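# Move the one filled canister into the yellow bay

## Task

Four canisters stand in the scene and exactly one holds contents. Place that filled canister in the yellow taped bay so that no part of it rests on or crosses the tape. Leave the three empty ones roughly at their original spots. All four must finish upright; any canister that has toppled or is leaning means failure. The result only counts if it holds without the robot touching or supporting anything.

## Robot and tools

Robot: a Hello Robot Stretch 4 with one arm. It has an omni-wheel base, a lift that rides up a mast, a telescoping arm that reaches forward, a three-joint wrist (yaw, pitch, roll) and a two-finger gripper. It is about 1.6 m tall, and the base rim lies within 0.23 m of the base origin.

Frames: the base frame sits on the floor beneath the base centre, with x forward, y left and z up. hand_pose is reported in this frame. It marks the point midway between the fingers, 0.015 m back from the tips, and the printed value may be slightly off. The odometry frame is wherever the base frame was when the scene began. base_odometry comes from wheel turns, so slipping gets counted as motion. Its heading runs -3.142 to 3.142 with left positive. If turned_by_wheels and turned_by_imu differ by more than roughly 0.1 rad, the base probably bumped something or slid. base_tilt is in degrees, with forward and right positive.

execute_actions(actions, cameras): actions is a list holding one action object or nothing. An empty list simply returns the state and images. An action may contain base, joints or both, plus optional pace and contact_limits. Alternatively it is {"end_of_arm": "enable_torque"} on its own, which revives wrist or gripper motors that have shut off. The parts of an action begin together and may finish at different times.
- base takes a single relative command, measured from where the base last reported itself. translate_m drives straight, -2 to 2 m, forward positive. strafe_m slides sideways, -2 to 2 m, left positive. rotate_rad turns in place, -3.2 to 3.2 rad, counter-clockwise (left) positive.
- joints is a set of absolute targets keyed by joint name. Any subset is allowed. lift_m runs 0 to 1.2 m. arm_m runs 0 to 0.55 m of extension. wrist_yaw_rad runs -1.134 to 4.276, where 0 points forward, positive is left and 3.14 is folded back; above 3.4 the arm may get in the way. wrist_pitch_rad runs -1.117 to 4.259, where 0 is level and 1.57 points straight down. wrist_roll_rad runs -1.117 to 4.259; at 0 the fingers sit level, and positive rolls clockwise when viewed from behind the gripper. gripper_m is the finger gap, 0 to 0.08 m. A target outside its range gets clipped to the limit and reported. An unknown key, or any other bad value, causes the whole call to be rejected with no motion.
- pace is one of "slow", "default", "fast" or "max". These give base speeds of 0.1, 0.3, 0.4 and 0.6 m/s and turn rates of 1, 2, 3 and 4 rad/s. Above lift_m 0.2, a raised lift lowers these caps.
- contact_limits: {"arm_m": value} from 0 (gentlest) to 0.75 (firmest). The default is 0.5.
- cameras lists head_camera, head_left_camera, head_right_camera, wrist_camera or all. Omitted or null means all cameras; [] means none. The pictures line gives the order of the returned images.
No single action runs longer than 15 s. A part you leave out may still be pushing toward its earlier target. If a result reports a stop, the later movement calls in that same reply are not carried out.

wait(seconds): 0 to 10 s with no new command. It returns state and images.
zoom_image(camera, region): region is [x0, y0, x1, y1] in pixels of that camera's most recent full image, at most 504x504. It gives an enlarged view.
read_manual(section): returns only licence text.
finished_scene(scene): ends the current scene and reports success. It cannot be undone.

Cameras: head_camera sits atop the mast and looks forward and down; turning the base changes its view. head_left_camera and head_right_camera are fisheyes that look more steeply down and show the base and arm. wrist_camera looks along the fingers, with the fingertips near the bottom of its image.

Result lines:
- joint_positions are the current joint values.
- lidar_m gives 12 distances, one per 30-degree sector. The first sector points straight ahead and the rest go counter-clockwise: the 4th is left, the 7th behind, the 10th right. "-" means nothing was seen or the object is closer than 0.25 m. Clear objects and thin legs can be missed.
- wrist_depth_mm is a 7x7 grid of depths from the top left, in the range 100 to 2000 mm.
- base_status and joint_status report how each motion finished. done means it reached the target; for the base this only means the wheels turned fully. off_target means it stopped short and may still be pushing. contact_stop_at_<key> means it hit something, and that part may go slack. limit_stop_at_<name> means a built-in limit stopped it. limit_stop_at_own_body means a self-collision was blocked; it is likely with the wrist pitched up below -0.2 while rolled. limit_stop_at_tilt means the lean exceeded 6 degrees; the lift, arm and wheels then go limp. torque_fault means a wrist or gripper motor has shut off and needs enable_torque.
- on_its_own describes things this call did not command, such as held targets or effort outside its rest range.
- motor_effort gives a percentage of maximum, with the peak for the action in brackets; this reading is noisy.

Gripping: send a gripper_m smaller than the object's width. Once the fingers touch, they only squeeze a little further. off_target after closing usually means something is held. If gripper effort stays more than about 50 from 0, the gripper faults and may drop the object. A level gripper holding more than about 2.7 kg causes a wrist fault.

Cautions: do not drive or turn with more than 1 kg held while arm_m is above 0.2, especially at fast paces, or the robot may tip. Avoid steady hard pushes, particularly with the gripper raised. Do not press the gripper into things using base or arm motion. Set canisters down gently and release them upright. Do not knock the empty ones over. Clear the gripper away before ending the scene. To unfold the wrist at the start, send lift_m 0.4 together with wrist_yaw_rad 0. Drops, slips, slams and hard collisions are penalised. The simulation continues while you think, with the robot holding its last command.

Each tool is called after ">>>" by a JSON object that holds its "method" and its "body", one argument or row to a line.

## Session

I'll start by looking at the current state of the scene.

>>> {"method": "execute_actions", "body": {
  "actions": []
}}

Scene clock: 0.00 s.
base_odometry: x=+0.000 y=+0.000 heading=+0.000 (m, m, rad; odometry frame)
turned_by_wheels: +0.000 (rad since the last result)
turned_by_imu: +0.000 (rad since the last result)
base_tilt: forward=+1.3 right=+1.1 (deg)
lidar_m: 1.71 0.74 0.78 1.66 1.09 1.11 2.02 1.12 1.66 1.63 0.82 1.74
base_status: not commanded
joint_positions: lift_m=+0.167 arm_m=+0.000 wrist_yaw_rad=+3.151 wrist_pitch_rad=+0.017 wrist_roll_rad=+0.016 gripper_m=+0.040
joint_status: not commanded
motor_effort: lift_m=+21 arm_m=-1 wrist_yaw_rad=+0 wrist_pitch_rad=-8 wrist_roll_rad=+0 gripper_m=+0 wheel_0=+0 wheel_1=-1 wheel_2=-1 (%)
hand_pose: x=-0.0424 y=+0.0853 z=+0.3418 quat_wxyz=(-0.005, -0.008, +0.008, +1.000) (m; base frame)
wrist_depth_mm: - 138 - - - - - / - 117 150 - - - 1983 / - 121 160 - - - - / 141 141 286 - - - 1042 / 231 - - - - - 976 / 640 1281 147 1229 149 1182 991 / 227 - - 946 - - 866
pictures: head_camera, head_left_camera, head_right_camera, wrist_camera
Images, in order (width x height): head_camera 420x560, head_left_camera 420x672, head_right_camera 420x672, wrist_camera 616x392.

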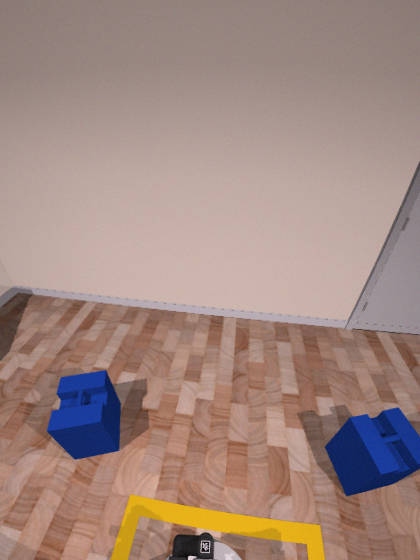

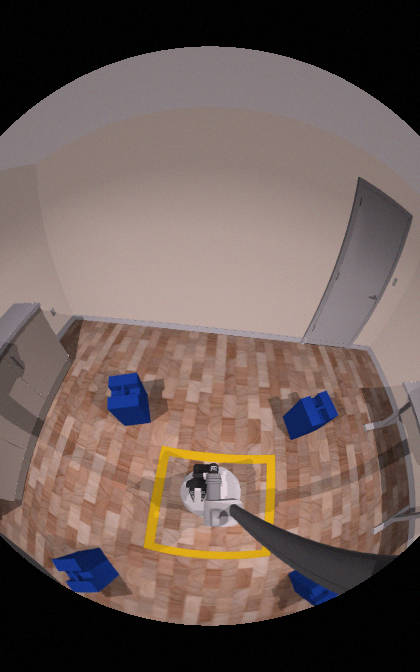

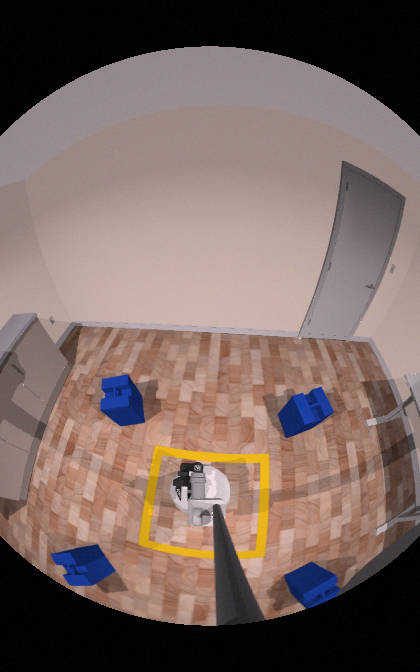

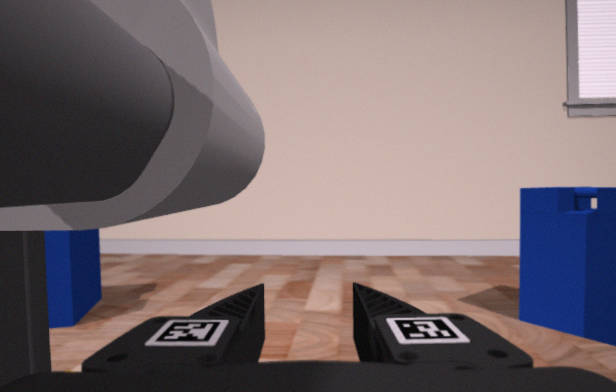

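>>> {"method": "zoom_image", "body": {
  "camera": "head_camera",
  "region": [0, 340, 210, 560]
}}

>>> {"method": "zoom_image", "body": {
  "camera": "head_camera",
  "region": [210, 340, 420, 560]
}}

>>> {"method": "zoom_image", "body": {
  "camera": "head_right_camera",
  "region": [0, 340, 420, 672]
}}

Region (0, 340, 210, 560) of head_camera's 420x560 image, scaled by 2.291, with more detail than that image has; it fills the left 481 columns of this view, and the rest is white.

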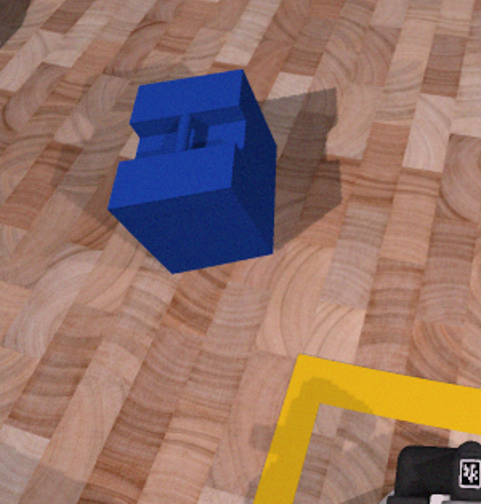

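Region (210, 340, 420, 560) of head_camera's 420x560 image, scaled by 2.291, with more detail than that image has; it fills the left 481 columns of this view, and the rest is white.

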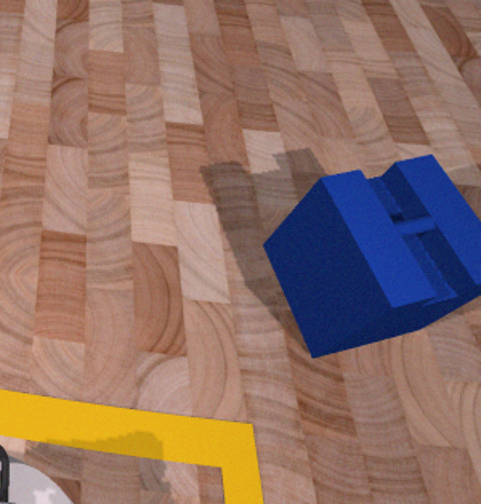

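Region (0, 340, 420, 672) of head_right_camera's 420x672 image, scaled by 1.200, with more detail than that image has; it fills the top 398 rows of this view, and the rest is white.

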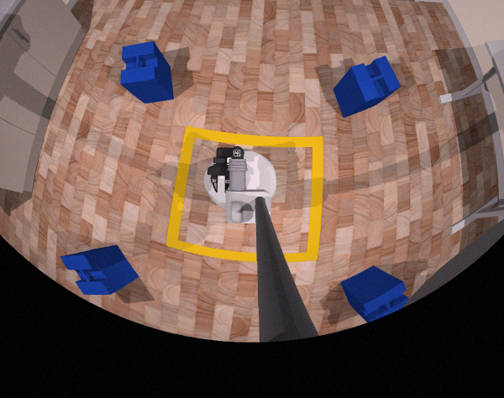

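The robot is standing in the yellow bay, with four blue jerrycan-style canisters around it. My plan is to lift each one slightly by its handle and compare the lift motor effort to find the heavy one. First I'll unfold the wrist and move toward the front-left canister's short side.

>>> {"method": "execute_actions", "body": {
  "actions": [
    {"base": {"strafe_m": 0.6}, "joints": {"lift_m": 0.55, "wrist_yaw_rad": 0.0}}
  ]
}}

Scene clock: 123.33 s.
base_odometry: x=+0.000 y=+0.600 heading=+0.000 (m, m, rad; odometry frame)
turned_by_wheels: +0.000 (rad since the last result)
turned_by_imu: +0.000 (rad since the last result)
base_tilt: forward=+1.3 right=+1.1 (deg)
lidar_m: 0.51 0.51 1.08 1.05 1.15 0.77 0.82 2.12 1.53 1.63 1.36 1.79
base_status: done
joint_positions: lift_m=+0.550 arm_m=+0.000 wrist_yaw_rad=+0.000 wrist_pitch_rad=+0.017 wrist_roll_rad=+0.016 gripper_m=+0.040
joint_status: all done
motor_effort: lift_m=+24(23) arm_m=-1(1) wrist_yaw_rad=+0(8) wrist_pitch_rad=-9(9) wrist_roll_rad=+0(0) gripper_m=-1(0) wheel_0=+0(9) wheel_1=+0(8) wheel_2=+0(1) (%)
hand_pose: x=+0.3838 y=-0.0873 z=+0.7245 quat_wxyz=(+1.000, +0.008, +0.008, +0.000) (m; base frame)
wrist_depth_mm: 1708 1661 1576 1576 1537 1537 1464 / 1708 1661 1661 1576 1537 1537 1499 / 1708 1708 1661 1576 1576 1537 1464 / 1708 1708 1708 1576 1576 1499 1537 / 1756 1708 1708 1618 1576 1537 1499 / 1808 1708 147 1618 149 1537 1537 / 1756 - - 1618 - - 1499
pictures: head_camera, head_left_camera, head_right_camera, wrist_camera
Images, in order (width x height): head_camera 420x560, head_left_camera 420x672, head_right_camera 420x672, wrist_camera 616x392.

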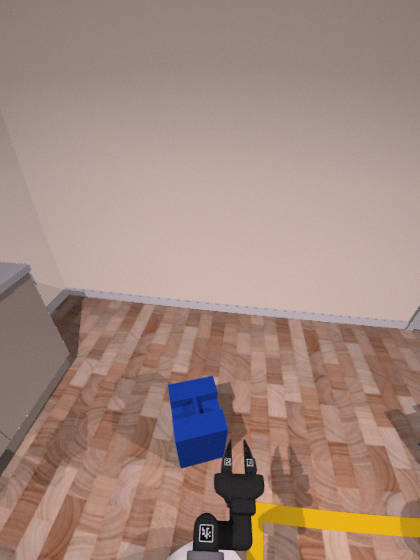

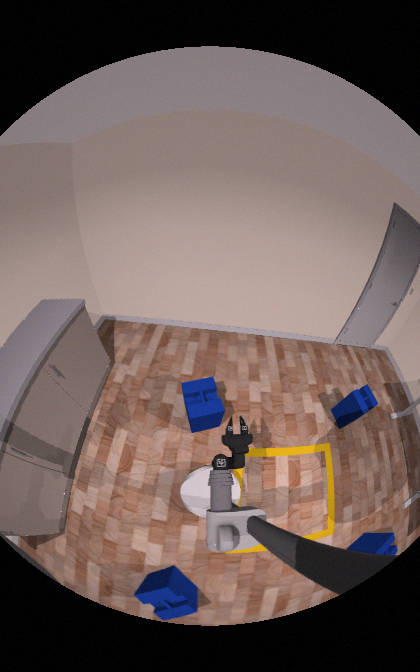

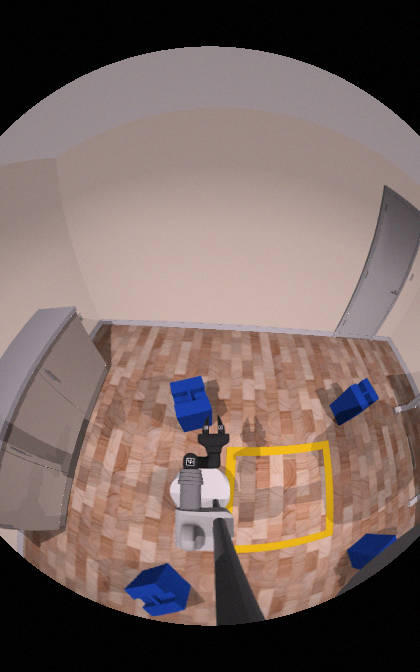

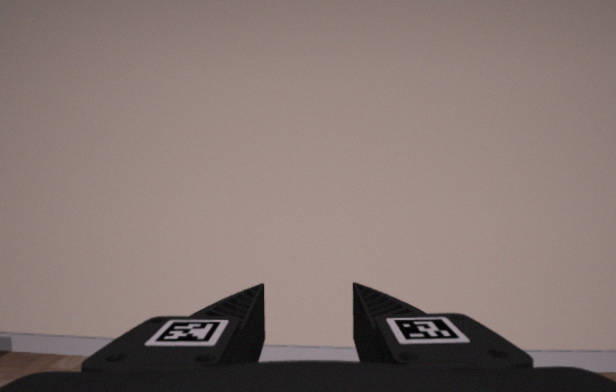

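>>> {"method": "zoom_image", "body": {
  "camera": "head_camera",
  "region": [110, 350, 320, 560]
}}

Region (110, 350, 320, 560) of head_camera's 420x560 image, scaled by 2.400, with more detail than that image has.

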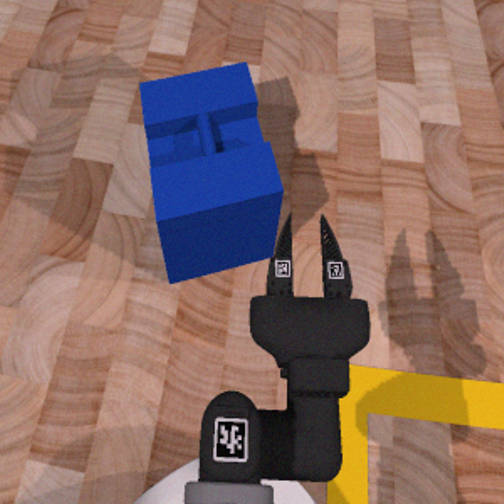

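The canister's top has a trough with a short handle bar across it. I'll point the gripper straight down, roll it slightly to match the canister's angle of about 13°, and open it. Meanwhile I'll strafe to line up sideways.

>>> {"method": "execute_actions", "body": {
  "actions": [
    {"base": {"strafe_m": 0.16}, "joints": {"wrist_pitch_rad": 1.57, "wrist_roll_rad": -0.23, "gripper_m": 0.07}}
  ]
}}

Scene clock: 192.17 s.
base_odometry: x=+0.000 y=+0.760 heading=+0.000 (m, m, rad; odometry frame)
turned_by_wheels: +0.000 (rad since the last result)
turned_by_imu: -0.001 (rad since the last result)
base_tilt: forward=+1.4 right=+1.2 (deg)
lidar_m: 0.49 1.20 0.93 0.90 0.98 0.84 0.71 2.12 1.68 1.53 1.52 0.56
base_status: done
joint_positions: lift_m=+0.550 arm_m=+0.000 wrist_yaw_rad=+0.000 wrist_pitch_rad=+1.570 wrist_roll_rad=-0.230 gripper_m=+0.070
joint_status: all done
motor_effort: lift_m=+23(23) arm_m=-1(1) wrist_yaw_rad=+1(0) wrist_pitch_rad=+1(7) wrist_roll_rad=-2(6) gripper_m=+2(6) wheel_0=+0(9) wheel_1=-1(9) wheel_2=+0(0) (%)
hand_pose: x=+0.1713 y=-0.0874 z=+0.5153 quat_wxyz=(+0.703, -0.081, +0.702, +0.081) (m; base frame)
wrist_depth_mm: 668 676 668 676 676 668 668 / 676 676 676 676 676 676 668 / 676 683 676 668 668 668 668 / 676 676 480 676 676 676 676 / 676 459 459 459 668 683 668 / 683 459 455 459 469 676 676 / - - 145 462 139 - -
pictures: head_camera, head_left_camera, head_right_camera, wrist_camera
Images, in order (width x height): head_camera 420x560, head_left_camera 420x672, head_right_camera 420x672, wrist_camera 616x392.

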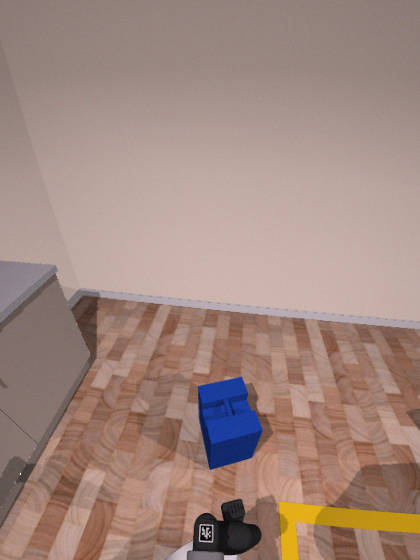

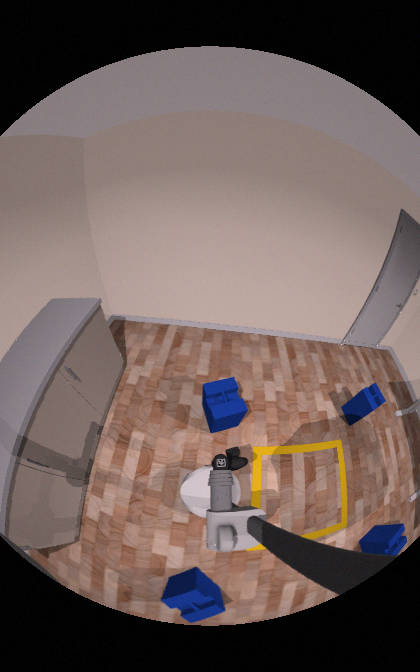

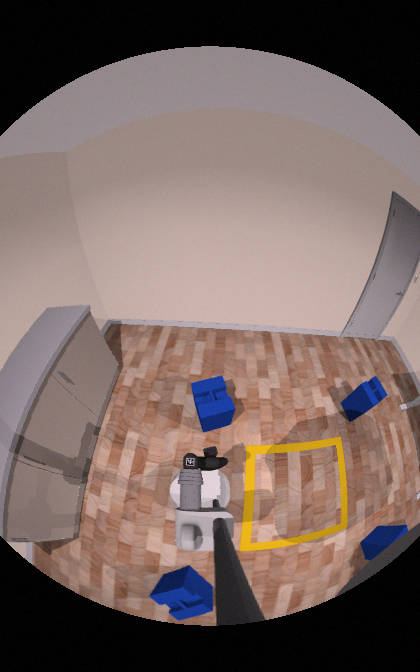

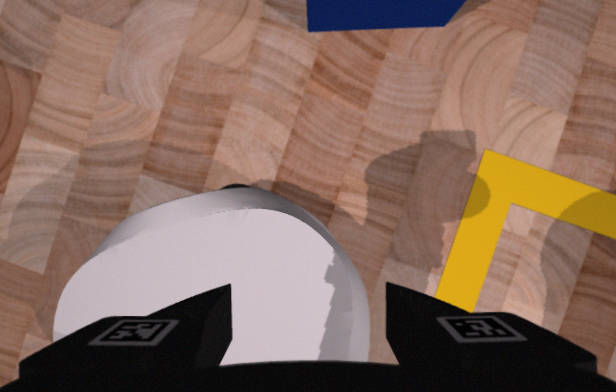

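>>> {"method": "execute_actions", "body": {
  "actions": [
    {"base": {"translate_m": 0.225}, "joints": {"arm_m": 0.28}}
  ]
}}

Scene clock: 205.87 s.
base_odometry: x=+0.225 y=+0.760 heading=+0.000 (m, m, rad; odometry frame)
turned_by_wheels: +0.000 (rad since the last result)
turned_by_imu: +0.000 (rad since the last result)
base_tilt: forward=+1.3 right=+1.1 (deg)
lidar_m: 0.27 1.19 0.92 0.89 0.96 1.10 0.93 2.37 1.81 1.48 1.52 0.30
base_status: done
joint_positions: lift_m=+0.550 arm_m=+0.279 wrist_yaw_rad=+0.000 wrist_pitch_rad=+1.570 wrist_roll_rad=-0.230 gripper_m=+0.070
joint_status: all done
motor_effort: lift_m=+23(23) arm_m=+6(6) wrist_yaw_rad=+0(0) wrist_pitch_rad=+0(1) wrist_roll_rad=+0(1) gripper_m=+2(2) wheel_0=+3(6) wheel_1=+2(5) wheel_2=-1(10) (%)
hand_pose: x=+0.4501 y=-0.0874 z=+0.5154 quat_wxyz=(+0.703, -0.081, +0.702, +0.081) (m; base frame)
wrist_depth_mm: 676 668 661 661 668 668 661 / 668 668 281 281 281 668 676 / 676 668 282 282 279 668 668 / 683 676 282 283 282 668 676 / 683 676 351 347 347 668 668 / 683 683 285 294 285 676 676 / - - 146 285 139 - -
pictures: head_camera, head_left_camera, head_right_camera, wrist_camera
Images, in order (width x height): head_camera 420x560, head_left_camera 420x672, head_right_camera 420x672, wrist_camera 616x392.

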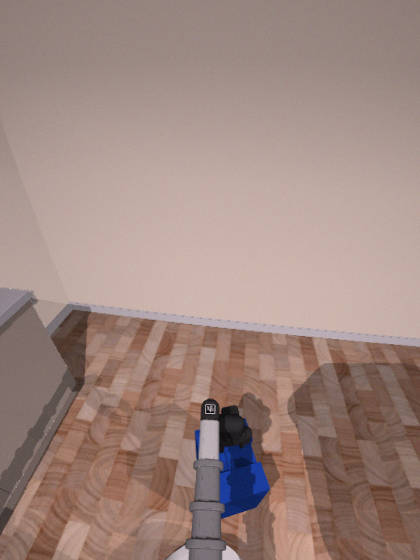

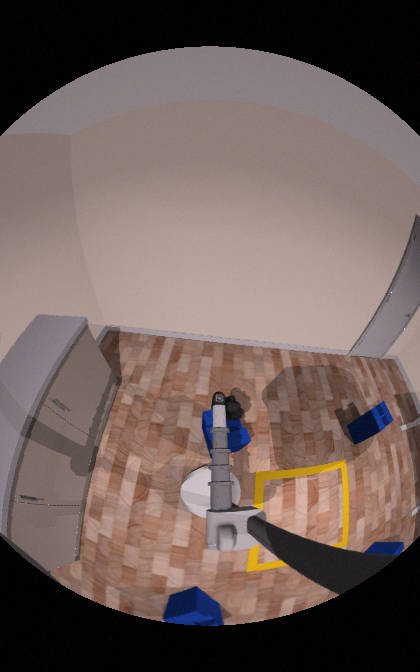

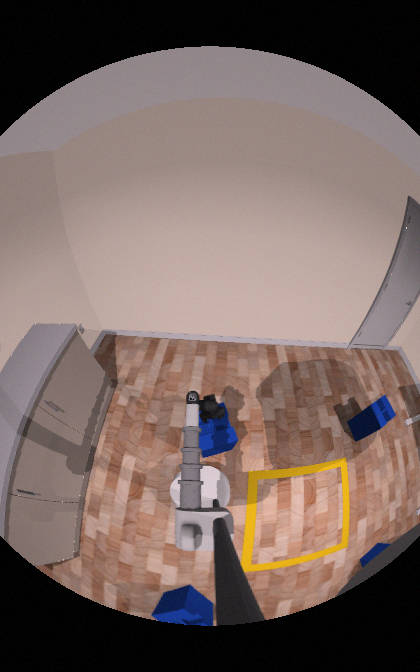

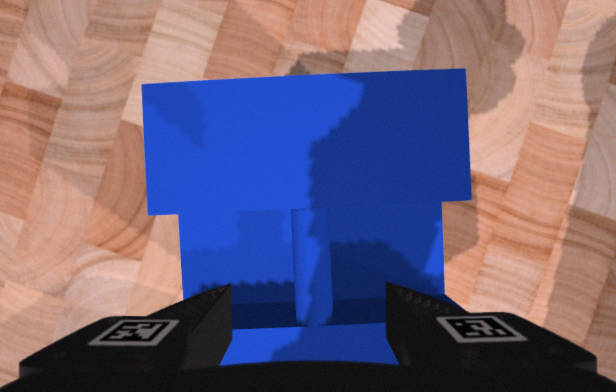

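The wrist camera shows the handle bar centred between the fingers. The canister top is at about 0.385 m and the trough floor at about 0.32 m. I'll lower the gripper so the fingers straddle the bar.

>>> {"method": "execute_actions", "body": {
  "actions": [
    {"joints": {"lift_m": 0.395}}
  ]
}}

Scene clock: 229.83 s.
base_odometry: x=+0.225 y=+0.760 heading=+0.000 (m, m, rad; odometry frame)
turned_by_wheels: +0.000 (rad since the last result)
turned_by_imu: -0.001 (rad since the last result)
base_tilt: forward=+1.3 right=+1.1 (deg)
lidar_m: 0.27 1.19 0.90 0.88 0.95 1.11 0.93 2.35 1.83 1.47 1.51 0.31
base_status: not commanded
joint_positions: lift_m=+0.395 arm_m=+0.279 wrist_yaw_rad=+0.000 wrist_pitch_rad=+1.570 wrist_roll_rad=-0.230 gripper_m=+0.070
joint_status: all done
motor_effort: lift_m=+18(23) arm_m=+6(6) wrist_yaw_rad=+0(0) wrist_pitch_rad=+0(1) wrist_roll_rad=+0(0) gripper_m=+3(1) wheel_0=+3(2) wheel_1=+2(2) wheel_2=-1(1) (%)
hand_pose: x=+0.4501 y=-0.0874 z=+0.3608 quat_wxyz=(+0.703, -0.081, +0.702, +0.081) (m; base frame)
wrist_depth_mm: 126 126 126 125 125 125 - / 126 126 126 126 126 126 126 / 127 126 126 126 126 126 126 / 127 127 127 127 126 126 126 / 355 194 193 128 193 192 517 / 521 195 193 129 193 193 517 / - - 146 129 139 - -
pictures: head_camera, head_left_camera, head_right_camera, wrist_camera
Images, in order (width x height): head_camera 420x560, head_left_camera 420x672, head_right_camera 420x672, wrist_camera 616x392.

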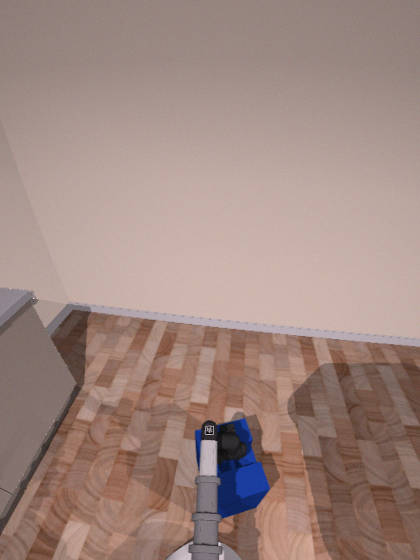

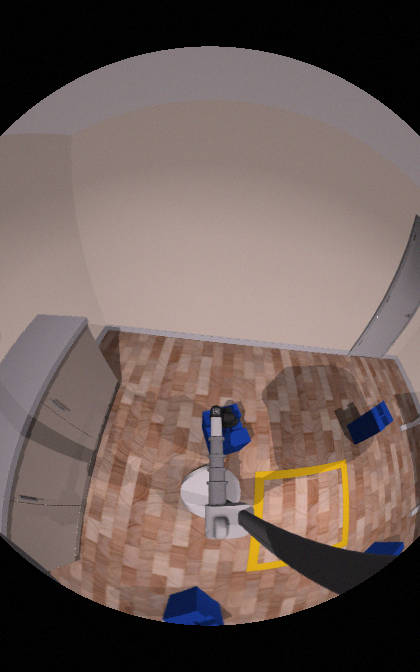

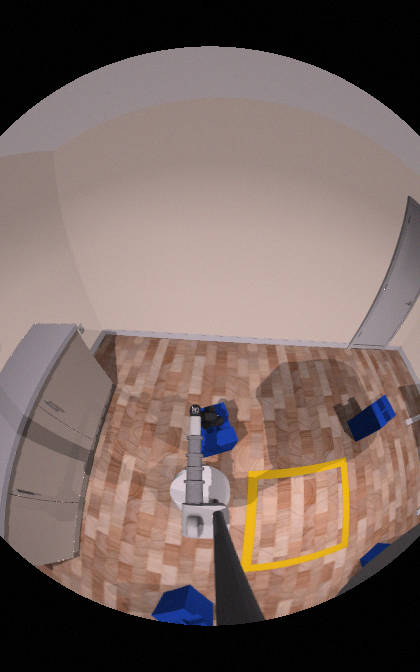

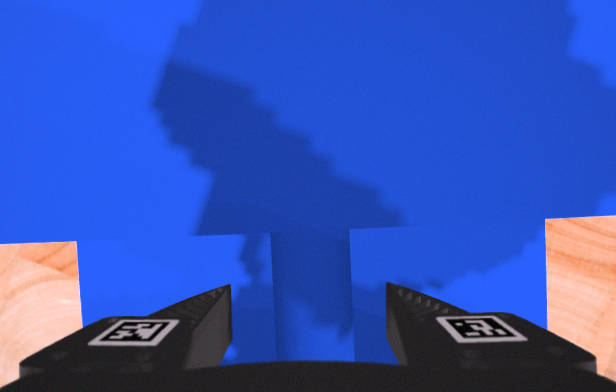

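The fingers are on both sides of the bar, so I'll close the gripper on it.

>>> {"method": "execute_actions", "body": {
  "actions": [
    {"joints": {"gripper_m": 0.005}}
  ],
  "cameras": ["wrist_camera"]
}}

Scene clock: 240.63 s.
base_odometry: x=+0.225 y=+0.760 heading=+0.000 (m, m, rad; odometry frame)
turned_by_wheels: +0.000 (rad since the last result)
turned_by_imu: -0.001 (rad since the last result)
base_tilt: forward=+1.3 right=+1.2 (deg)
lidar_m: 0.26 1.20 0.92 0.89 0.95 1.09 0.93 2.35 1.81 1.48 1.51 0.30
base_status: not commanded
joint_positions: lift_m=+0.395 arm_m=+0.279 wrist_yaw_rad=+0.000 wrist_pitch_rad=+1.570 wrist_roll_rad=-0.230 gripper_m=+0.028
joint_status: gripper_m off_target (ended at +0.028, target +0.005)
on_its_own: gripper_m is held at +0.023, not at your +0.005, by its contact guard: the fingers met something
motor_effort: lift_m=+19(18) arm_m=+6(6) wrist_yaw_rad=+1(1) wrist_pitch_rad=+0(2) wrist_roll_rad=+0(0) gripper_m=-42(51) wheel_0=+2(3) wheel_1=+2(1) wheel_2=-1(1) (%)
hand_pose: x=+0.4501 y=-0.0874 z=+0.3608 quat_wxyz=(+0.703, -0.081, +0.702, +0.081) (m; base frame)
wrist_depth_mm: 126 126 125 125 126 125 - / 126 126 126 126 126 126 126 / 126 126 126 126 126 126 126 / 127 127 127 126 126 126 126 / 517 193 193 128 193 193 512 / 521 194 141 130 171 193 517 / 521 - - 130 - - 521
pictures: wrist_camera
Images, in order (width x height): wrist_camera 616x392.

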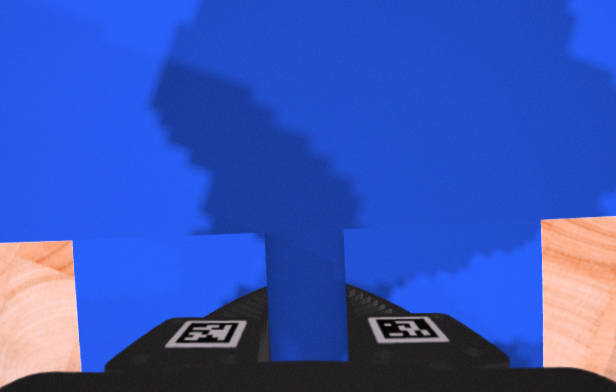

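The grip is on a 0.028 m bar. Now a slow test lift of a few centimetres to read the load.

>>> {"method": "execute_actions", "body": {
  "actions": [
    {"joints": {"lift_m": 0.45}, "pace": "slow"}
  ],
  "cameras": ["head_camera", "wrist_camera"]
}}

Scene clock: 245.97 s.
base_odometry: x=+0.225 y=+0.760 heading=+0.000 (m, m, rad; odometry frame)
turned_by_wheels: +0.000 (rad since the last result)
turned_by_imu: -0.001 (rad since the last result)
base_tilt: forward=+1.4 right=+1.2 (deg)
lidar_m: 0.28 1.19 0.91 0.89 0.94 1.10 0.94 2.33 1.81 1.47 1.50 0.32
base_status: not commanded
joint_positions: lift_m=+0.449 arm_m=+0.279 wrist_yaw_rad=+0.000 wrist_pitch_rad=+1.570 wrist_roll_rad=-0.230 gripper_m=+0.028
joint_status: all done
on_its_own: gripper_m is held at +0.023, not at your +0.005, by its contact guard: the fingers met something
motor_effort: lift_m=+28(29) arm_m=+5(6) wrist_yaw_rad=+0(1) wrist_pitch_rad=+0(2) wrist_roll_rad=+0(0) gripper_m=-40(40) wheel_0=+2(2) wheel_1=+1(2) wheel_2=-1(1) (%)
hand_pose: x=+0.4501 y=-0.0874 z=+0.4150 quat_wxyz=(+0.703, -0.081, +0.702, +0.081) (m; base frame)
wrist_depth_mm: 125 125 125 125 125 124 - / 126 126 125 125 125 125 125 / 126 126 126 126 126 125 125 / 127 126 126 126 126 126 126 / 574 193 193 128 193 192 569 / 580 194 141 130 171 193 569 / 574 - - 131 - - 574
pictures: head_camera, wrist_camera
Images, in order (width x height): head_camera 420x560, wrist_camera 616x392.

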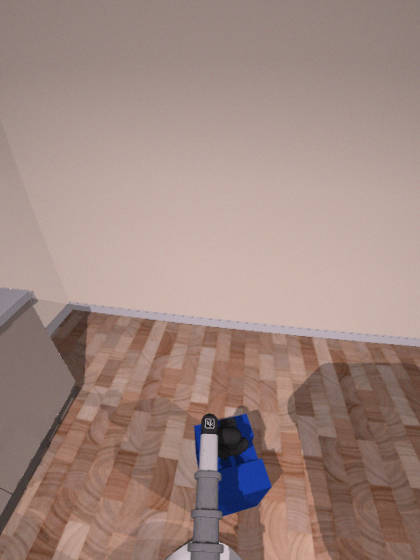

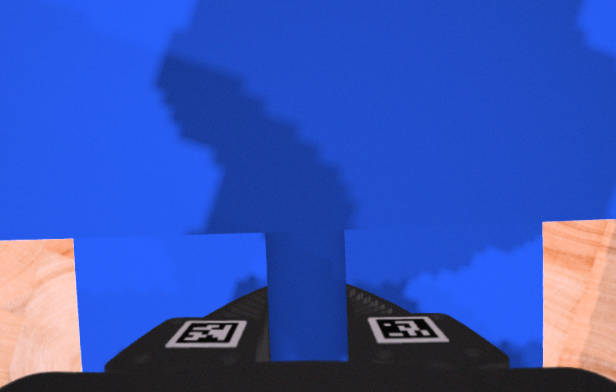

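Canister A came up with the gripper. Lift effort is 28% against about 23% unloaded, so the extra load is only around 0.5 kg and it's probably empty. I'll set it back down and release it.

>>> {"method": "execute_actions", "body": {
  "actions": [
    {"joints": {"lift_m": 0.396}, "pace": "slow"}
  ],
  "cameras": ["wrist_camera"]
}}

Scene clock: 257.60 s.
base_odometry: x=+0.225 y=+0.760 heading=+0.000 (m, m, rad; odometry frame)
turned_by_wheels: +0.000 (rad since the last result)
turned_by_imu: -0.001 (rad since the last result)
base_tilt: forward=+1.3 right=+1.1 (deg)
lidar_m: 0.27 1.17 0.91 0.88 0.96 1.10 0.94 2.34 1.82 1.47 1.51 0.31
base_status: not commanded
joint_positions: lift_m=+0.396 arm_m=+0.279 wrist_yaw_rad=+0.000 wrist_pitch_rad=+1.571 wrist_roll_rad=-0.230 gripper_m=+0.028
joint_status: all done
on_its_own: gripper_m is held at +0.023, not at your +0.005, by its contact guard: the fingers met something
motor_effort: lift_m=+20(28) arm_m=+6(6) wrist_yaw_rad=+0(0) wrist_pitch_rad=-2(2) wrist_roll_rad=+0(0) gripper_m=-41(42) wheel_0=+2(2) wheel_1=+2(1) wheel_2=-1(0) (%)
hand_pose: x=+0.4500 y=-0.0874 z=+0.3616 quat_wxyz=(+0.702, -0.081, +0.702, +0.081) (m; base frame)
wrist_depth_mm: 126 126 126 125 125 125 - / 126 126 126 126 126 125 125 / 127 127 126 126 126 126 126 / 127 127 127 126 126 126 126 / 521 193 193 128 192 192 512 / 517 194 141 130 171 193 521 / 521 - - 131 - - 517
pictures: wrist_camera
Images, in order (width x height): wrist_camera 616x392.

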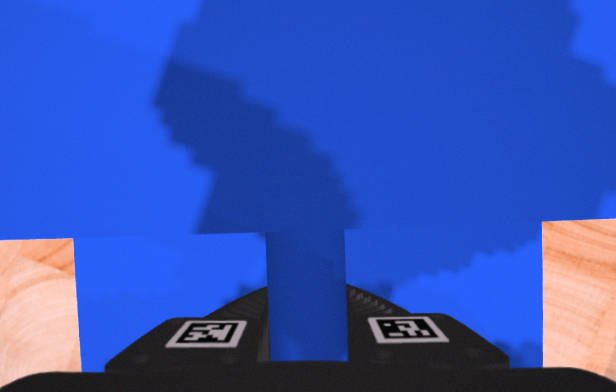

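>>> {"method": "execute_actions", "body": {
  "actions": [
    {"joints": {"gripper_m": 0.07}}
  ],
  "cameras": ["wrist_camera"]
}}

Scene clock: 261.73 s.
base_odometry: x=+0.225 y=+0.760 heading=+0.000 (m, m, rad; odometry frame)
turned_by_wheels: +0.000 (rad since the last result)
turned_by_imu: -0.001 (rad since the last result)
base_tilt: forward=+1.3 right=+1.1 (deg)
lidar_m: 0.27 1.19 0.91 0.87 0.93 1.09 0.95 2.35 1.81 1.46 1.52 0.31
base_status: not commanded
joint_positions: lift_m=+0.396 arm_m=+0.279 wrist_yaw_rad=+0.000 wrist_pitch_rad=+1.570 wrist_roll_rad=-0.230 gripper_m=+0.070
joint_status: all done
motor_effort: lift_m=+20(20) arm_m=+6(6) wrist_yaw_rad=+0(0) wrist_pitch_rad=-2(2) wrist_roll_rad=+0(0) gripper_m=+2(42) wheel_0=+2(3) wheel_1=+1(2) wheel_2=-1(1) (%)
hand_pose: x=+0.4500 y=-0.0874 z=+0.3616 quat_wxyz=(+0.703, -0.081, +0.702, +0.081) (m; base frame)
wrist_depth_mm: 127 127 126 126 126 126 - / 127 127 127 127 127 126 126 / 128 127 127 127 127 127 127 / 128 128 128 128 128 127 127 / 517 195 194 129 194 193 512 / 525 195 195 131 194 194 521 / - - 146 131 139 - -
pictures: wrist_camera
Images, in order (width x height): wrist_camera 616x392.

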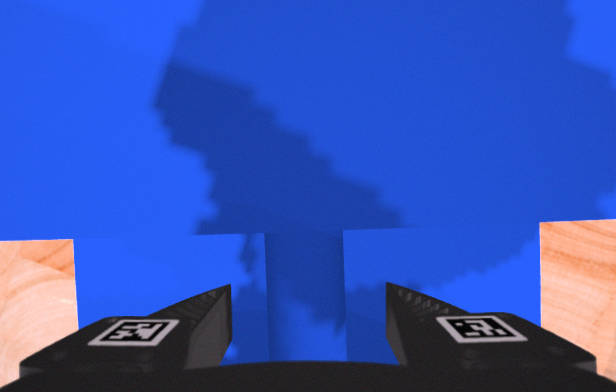

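Released, and A is still where it started. I'll raise the lift, retract the arm, and turn around to face canister C behind me.

>>> {"method": "execute_actions", "body": {
  "actions": [
    {"joints": {"lift_m": 0.55}}
  ],
  "cameras": []
}}

>>> {"method": "execute_actions", "body": {
  "actions": [
    {"base": {"rotate_rad": 3.14}, "joints": {"arm_m": 0.0}}
  ]
}}

Scene clock: 277.57 s.
base_odometry: x=+0.225 y=+0.760 heading=+0.000 (m, m, rad; odometry frame)
turned_by_wheels: +0.000 (rad since the last result)
turned_by_imu: -0.001 (rad since the last result)
base_tilt: forward=+1.3 right=+1.2 (deg)
lidar_m: 0.27 1.18 0.90 0.89 0.95 1.09 0.93 2.35 1.81 1.46 1.51 0.31
base_status: not commanded
joint_positions: lift_m=+0.550 arm_m=+0.279 wrist_yaw_rad=+0.000 wrist_pitch_rad=+1.570 wrist_roll_rad=-0.230 gripper_m=+0.070
joint_status: all done
motor_effort: lift_m=+23(23) arm_m=+5(6) wrist_yaw_rad=+0(0) wrist_pitch_rad=-2(1) wrist_roll_rad=+0(1) gripper_m=+2(3) wheel_0=+2(2) wheel_1=+1(1) wheel_2=-1(1) (%)
hand_pose: x=+0.4500 y=-0.0874 z=+0.5154 quat_wxyz=(+0.703, -0.081, +0.702, +0.081) (m; base frame)
wrist_depth_mm: 676 668 668 668 668 668 668 / 668 668 281 281 281 668 668 / 676 676 282 282 281 668 668 / 676 668 283 281 282 668 676 / 676 683 349 349 349 676 676 / 676 676 283 289 285 676 676 / - - 146 285 138 - -
pictures: none
No camera images: the call's "cameras" was empty. Leave "cameras" out to get every camera's image.

Scene clock: 280.43 s.
base_odometry: x=+0.225 y=+0.760 heading=+3.140 (m, m, rad; odometry frame)
turned_by_wheels: +3.140 (rad since the last result)
turned_by_imu: +3.195 (rad since the last result)
base_tilt: forward=+1.3 right=+1.1 (deg)
lidar_m: 0.92 2.03 1.78 1.47 1.49 0.31 0.27 1.20 0.93 0.90 0.93 1.08
base_status: done
joint_positions: lift_m=+0.550 arm_m=+0.001 wrist_yaw_rad=+0.000 wrist_pitch_rad=+1.570 wrist_roll_rad=-0.230 gripper_m=+0.070
joint_status: all done
motor_effort: lift_m=+22(23) arm_m=-6(8) wrist_yaw_rad=+0(0) wrist_pitch_rad=-1(2) wrist_roll_rad=-1(0) gripper_m=+1(3) wheel_0=+0(8) wheel_1=-1(8) wheel_2=-2(8) (%)
hand_pose: x=+0.1721 y=-0.0874 z=+0.5155 quat_wxyz=(+0.703, -0.081, +0.702, +0.081) (m; base frame)
wrist_depth_mm: 676 668 668 676 668 668 668 / 676 676 668 676 668 676 668 / 676 668 676 668 676 668 676 / 676 676 484 676 668 668 668 / 676 462 459 459 676 676 668 / 683 459 459 459 469 676 676 / - - 146 459 139 - -
pictures: head_camera, head_left_camera, head_right_camera, wrist_camera
Images, in order (width x height): head_camera 420x560, head_left_camera 420x672, head_right_camera 420x672, wrist_camera 616x392.

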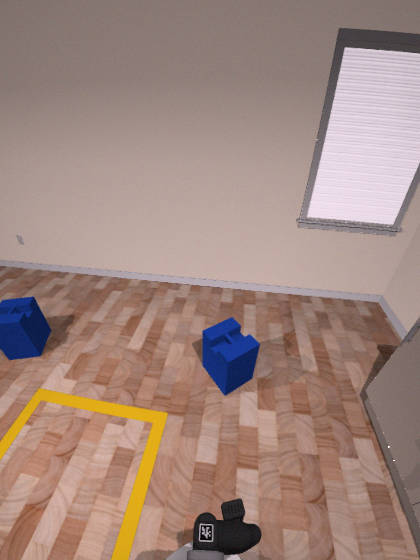

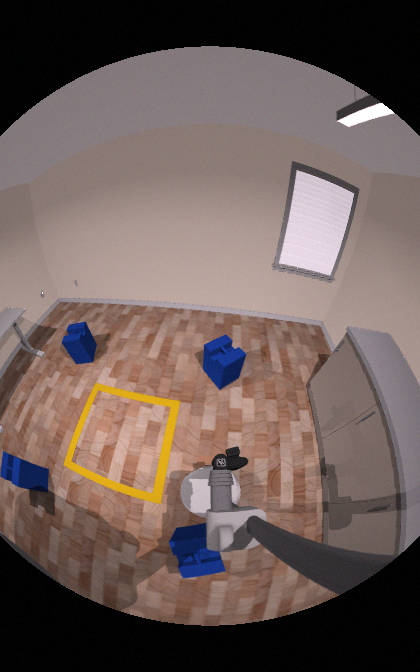

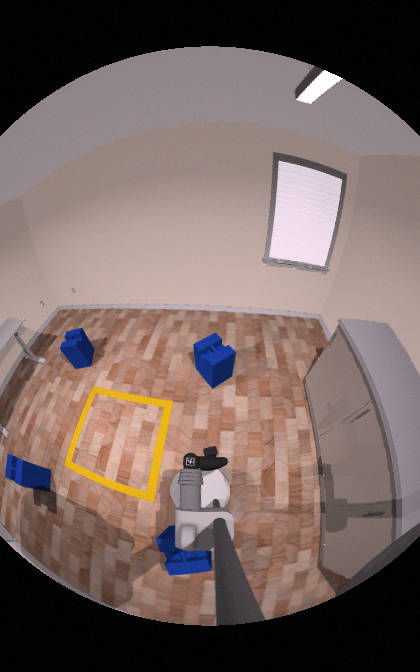

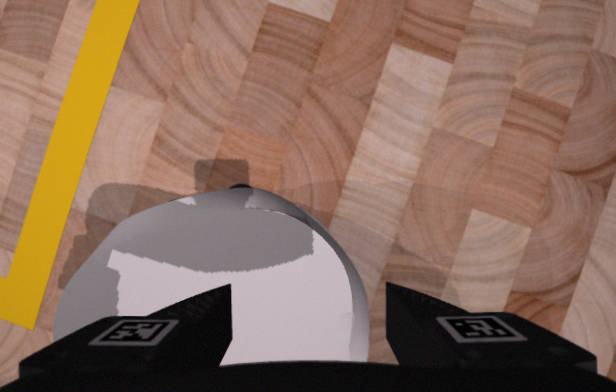

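>>> {"method": "zoom_image", "body": {
  "camera": "head_camera",
  "region": [150, 280, 330, 460]
}}

Region (150, 280, 330, 460) of head_camera's 420x560 image, scaled by 2.800, with more detail than that image has.

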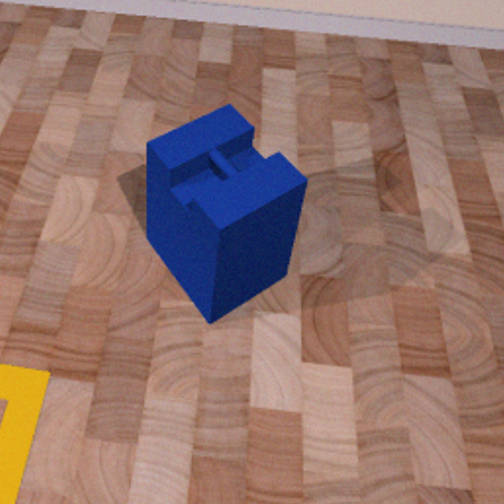

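Canister C sits at about 34° to my heading, with its bar centre near (1.10, −0.13) in the base frame. I can approach it on the diagonal and use wrist roll to match the bar direction.

>>> {"method": "execute_actions", "body": {
  "actions": [
    {"base": {"strafe_m": -0.041}, "joints": {"wrist_roll_rad": -0.62}}
  ],
  "cameras": []
}}

>>> {"method": "execute_actions", "body": {
  "actions": [
    {"base": {"translate_m": 0.654}, "joints": {"arm_m": 0.28}}
  ]
}}

Scene clock: 332.90 s.
base_odometry: x=+0.225 y=+0.801 heading=+3.140 (m, m, rad; odometry frame)
turned_by_wheels: +0.000 (rad since the last result)
turned_by_imu: -0.001 (rad since the last result)
base_tilt: forward=+1.3 right=+1.1 (deg)
lidar_m: 0.94 2.32 1.83 1.51 2.05 0.28 0.27 1.16 0.88 0.85 0.91 2.18
base_status: done
joint_positions: lift_m=+0.550 arm_m=+0.001 wrist_yaw_rad=+0.000 wrist_pitch_rad=+1.570 wrist_roll_rad=-0.620 gripper_m=+0.070
joint_status: all done
motor_effort: lift_m=+22(22) arm_m=-6(6) wrist_yaw_rad=+0(1) wrist_pitch_rad=-1(1) wrist_roll_rad=-2(5) gripper_m=+2(1) wheel_0=+1(10) wheel_1=-1(7) wheel_2=+0(3) (%)
hand_pose: x=+0.1721 y=-0.0874 z=+0.5155 quat_wxyz=(+0.674, -0.216, +0.673, +0.216) (m; base frame)
wrist_depth_mm: 668 668 668 668 668 668 668 / 668 668 668 668 668 676 683 / 668 676 676 668 668 676 676 / 676 455 459 676 683 668 683 / 459 455 455 459 676 683 676 / 459 459 459 459 676 676 683 / - - 146 466 138 - -
pictures: none
No camera images: the call's "cameras" was empty. Leave "cameras" out to get every camera's image.

Scene clock: 336.57 s.
base_odometry: x=-0.429 y=+0.802 heading=+3.140 (m, m, rad; odometry frame)
turned_by_wheels: +0.000 (rad since the last result)
turned_by_imu: +0.001 (rad since the last result)
base_tilt: forward=+1.3 right=+1.2 (deg)
lidar_m: 0.26 1.62 1.49 2.35 1.71 1.00 0.90 1.21 0.93 0.91 1.69 0.30
base_status: done
joint_positions: lift_m=+0.550 arm_m=+0.279 wrist_yaw_rad=+0.000 wrist_pitch_rad=+1.570 wrist_roll_rad=-0.620 gripper_m=+0.070
joint_status: all done
motor_effort: lift_m=+22(22) arm_m=+6(4) wrist_yaw_rad=+1(2) wrist_pitch_rad=-1(2) wrist_roll_rad=-1(2) gripper_m=+2(2) wheel_0=+2(8) wheel_1=+1(6) wheel_2=-1(11) (%)
hand_pose: x=+0.4501 y=-0.0874 z=+0.5155 quat_wxyz=(+0.674, -0.216, +0.673, +0.216) (m; base frame)
wrist_depth_mm: 661 668 668 668 668 668 661 / 668 676 281 278 281 668 676 / 668 676 281 282 281 668 676 / 668 676 349 303 347 676 668 / 676 668 349 343 349 668 668 / 544 297 285 283 283 303 676 / - - 145 286 139 - -
pictures: head_camera, head_left_camera, head_right_camera, wrist_camera
Images, in order (width x height): head_camera 420x560, head_left_camera 420x672, head_right_camera 420x672, wrist_camera 616x392.

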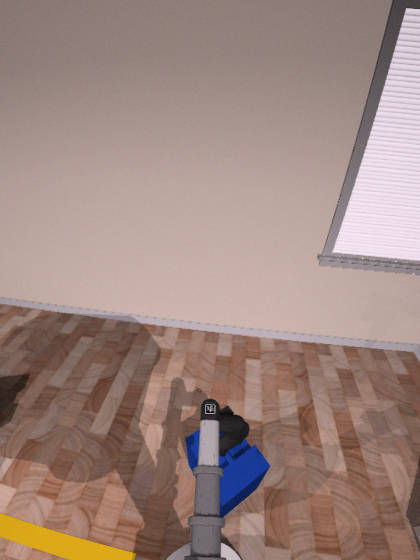

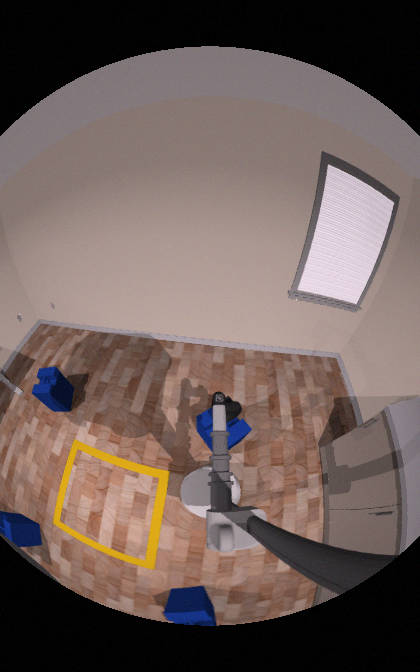

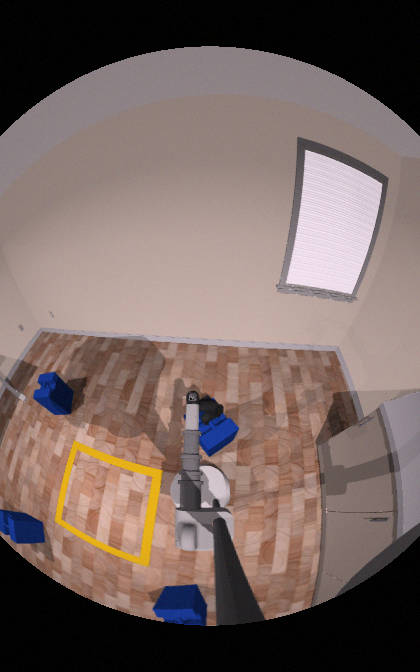

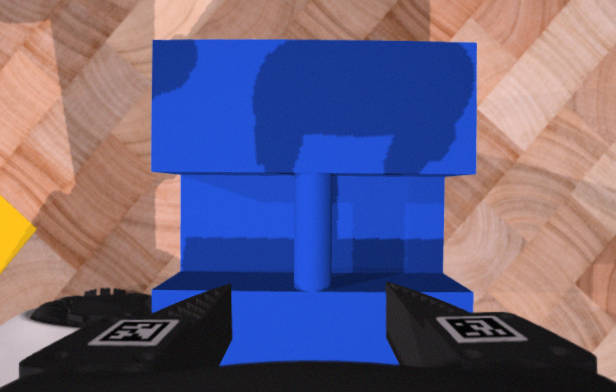

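The roll alignment on C looks right, but the bar centre sits about 3 cm further along the bar than the pinch point. I'll correct that with a small arm extension and a small strafe.

>>> {"method": "execute_actions", "body": {
  "actions": [
    {"base": {"strafe_m": 0.017}, "joints": {"arm_m": 0.304}}
  ],
  "cameras": ["wrist_camera"]
}}

Scene clock: 353.20 s.
base_odometry: x=-0.429 y=+0.785 heading=+3.140 (m, m, rad; odometry frame)
turned_by_wheels: +0.000 (rad since the last result)
turned_by_imu: -0.001 (rad since the last result)
base_tilt: forward=+1.4 right=+1.2 (deg)
lidar_m: 0.30 1.61 1.47 2.34 1.70 2.26 0.91 1.24 0.96 0.94 1.68 0.29
base_status: done
joint_positions: lift_m=+0.550 arm_m=+0.303 wrist_yaw_rad=+0.000 wrist_pitch_rad=+1.570 wrist_roll_rad=-0.620 gripper_m=+0.070
joint_status: all done
motor_effort: lift_m=+22(22) arm_m=+6(4) wrist_yaw_rad=+1(0) wrist_pitch_rad=+0(1) wrist_roll_rad=+0(0) gripper_m=+2(1) wheel_0=-2(8) wheel_1=-1(9) wheel_2=+0(1) (%)
hand_pose: x=+0.4740 y=-0.0874 z=+0.5155 quat_wxyz=(+0.674, -0.216, +0.673, +0.216) (m; base frame)
wrist_depth_mm: 668 668 668 668 668 668 661 / 668 668 279 281 279 668 676 / 676 676 281 281 281 668 676 / 668 668 283 282 282 668 676 / 668 676 347 349 349 676 676 / 668 621 285 293 285 676 676 / - - 146 285 139 - -
pictures: wrist_camera
Images, in order (width x height): wrist_camera 616x392.

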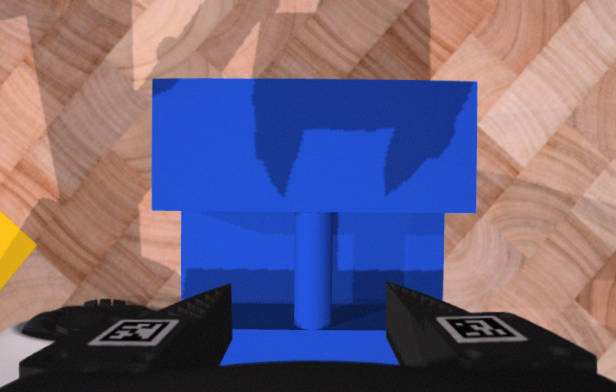

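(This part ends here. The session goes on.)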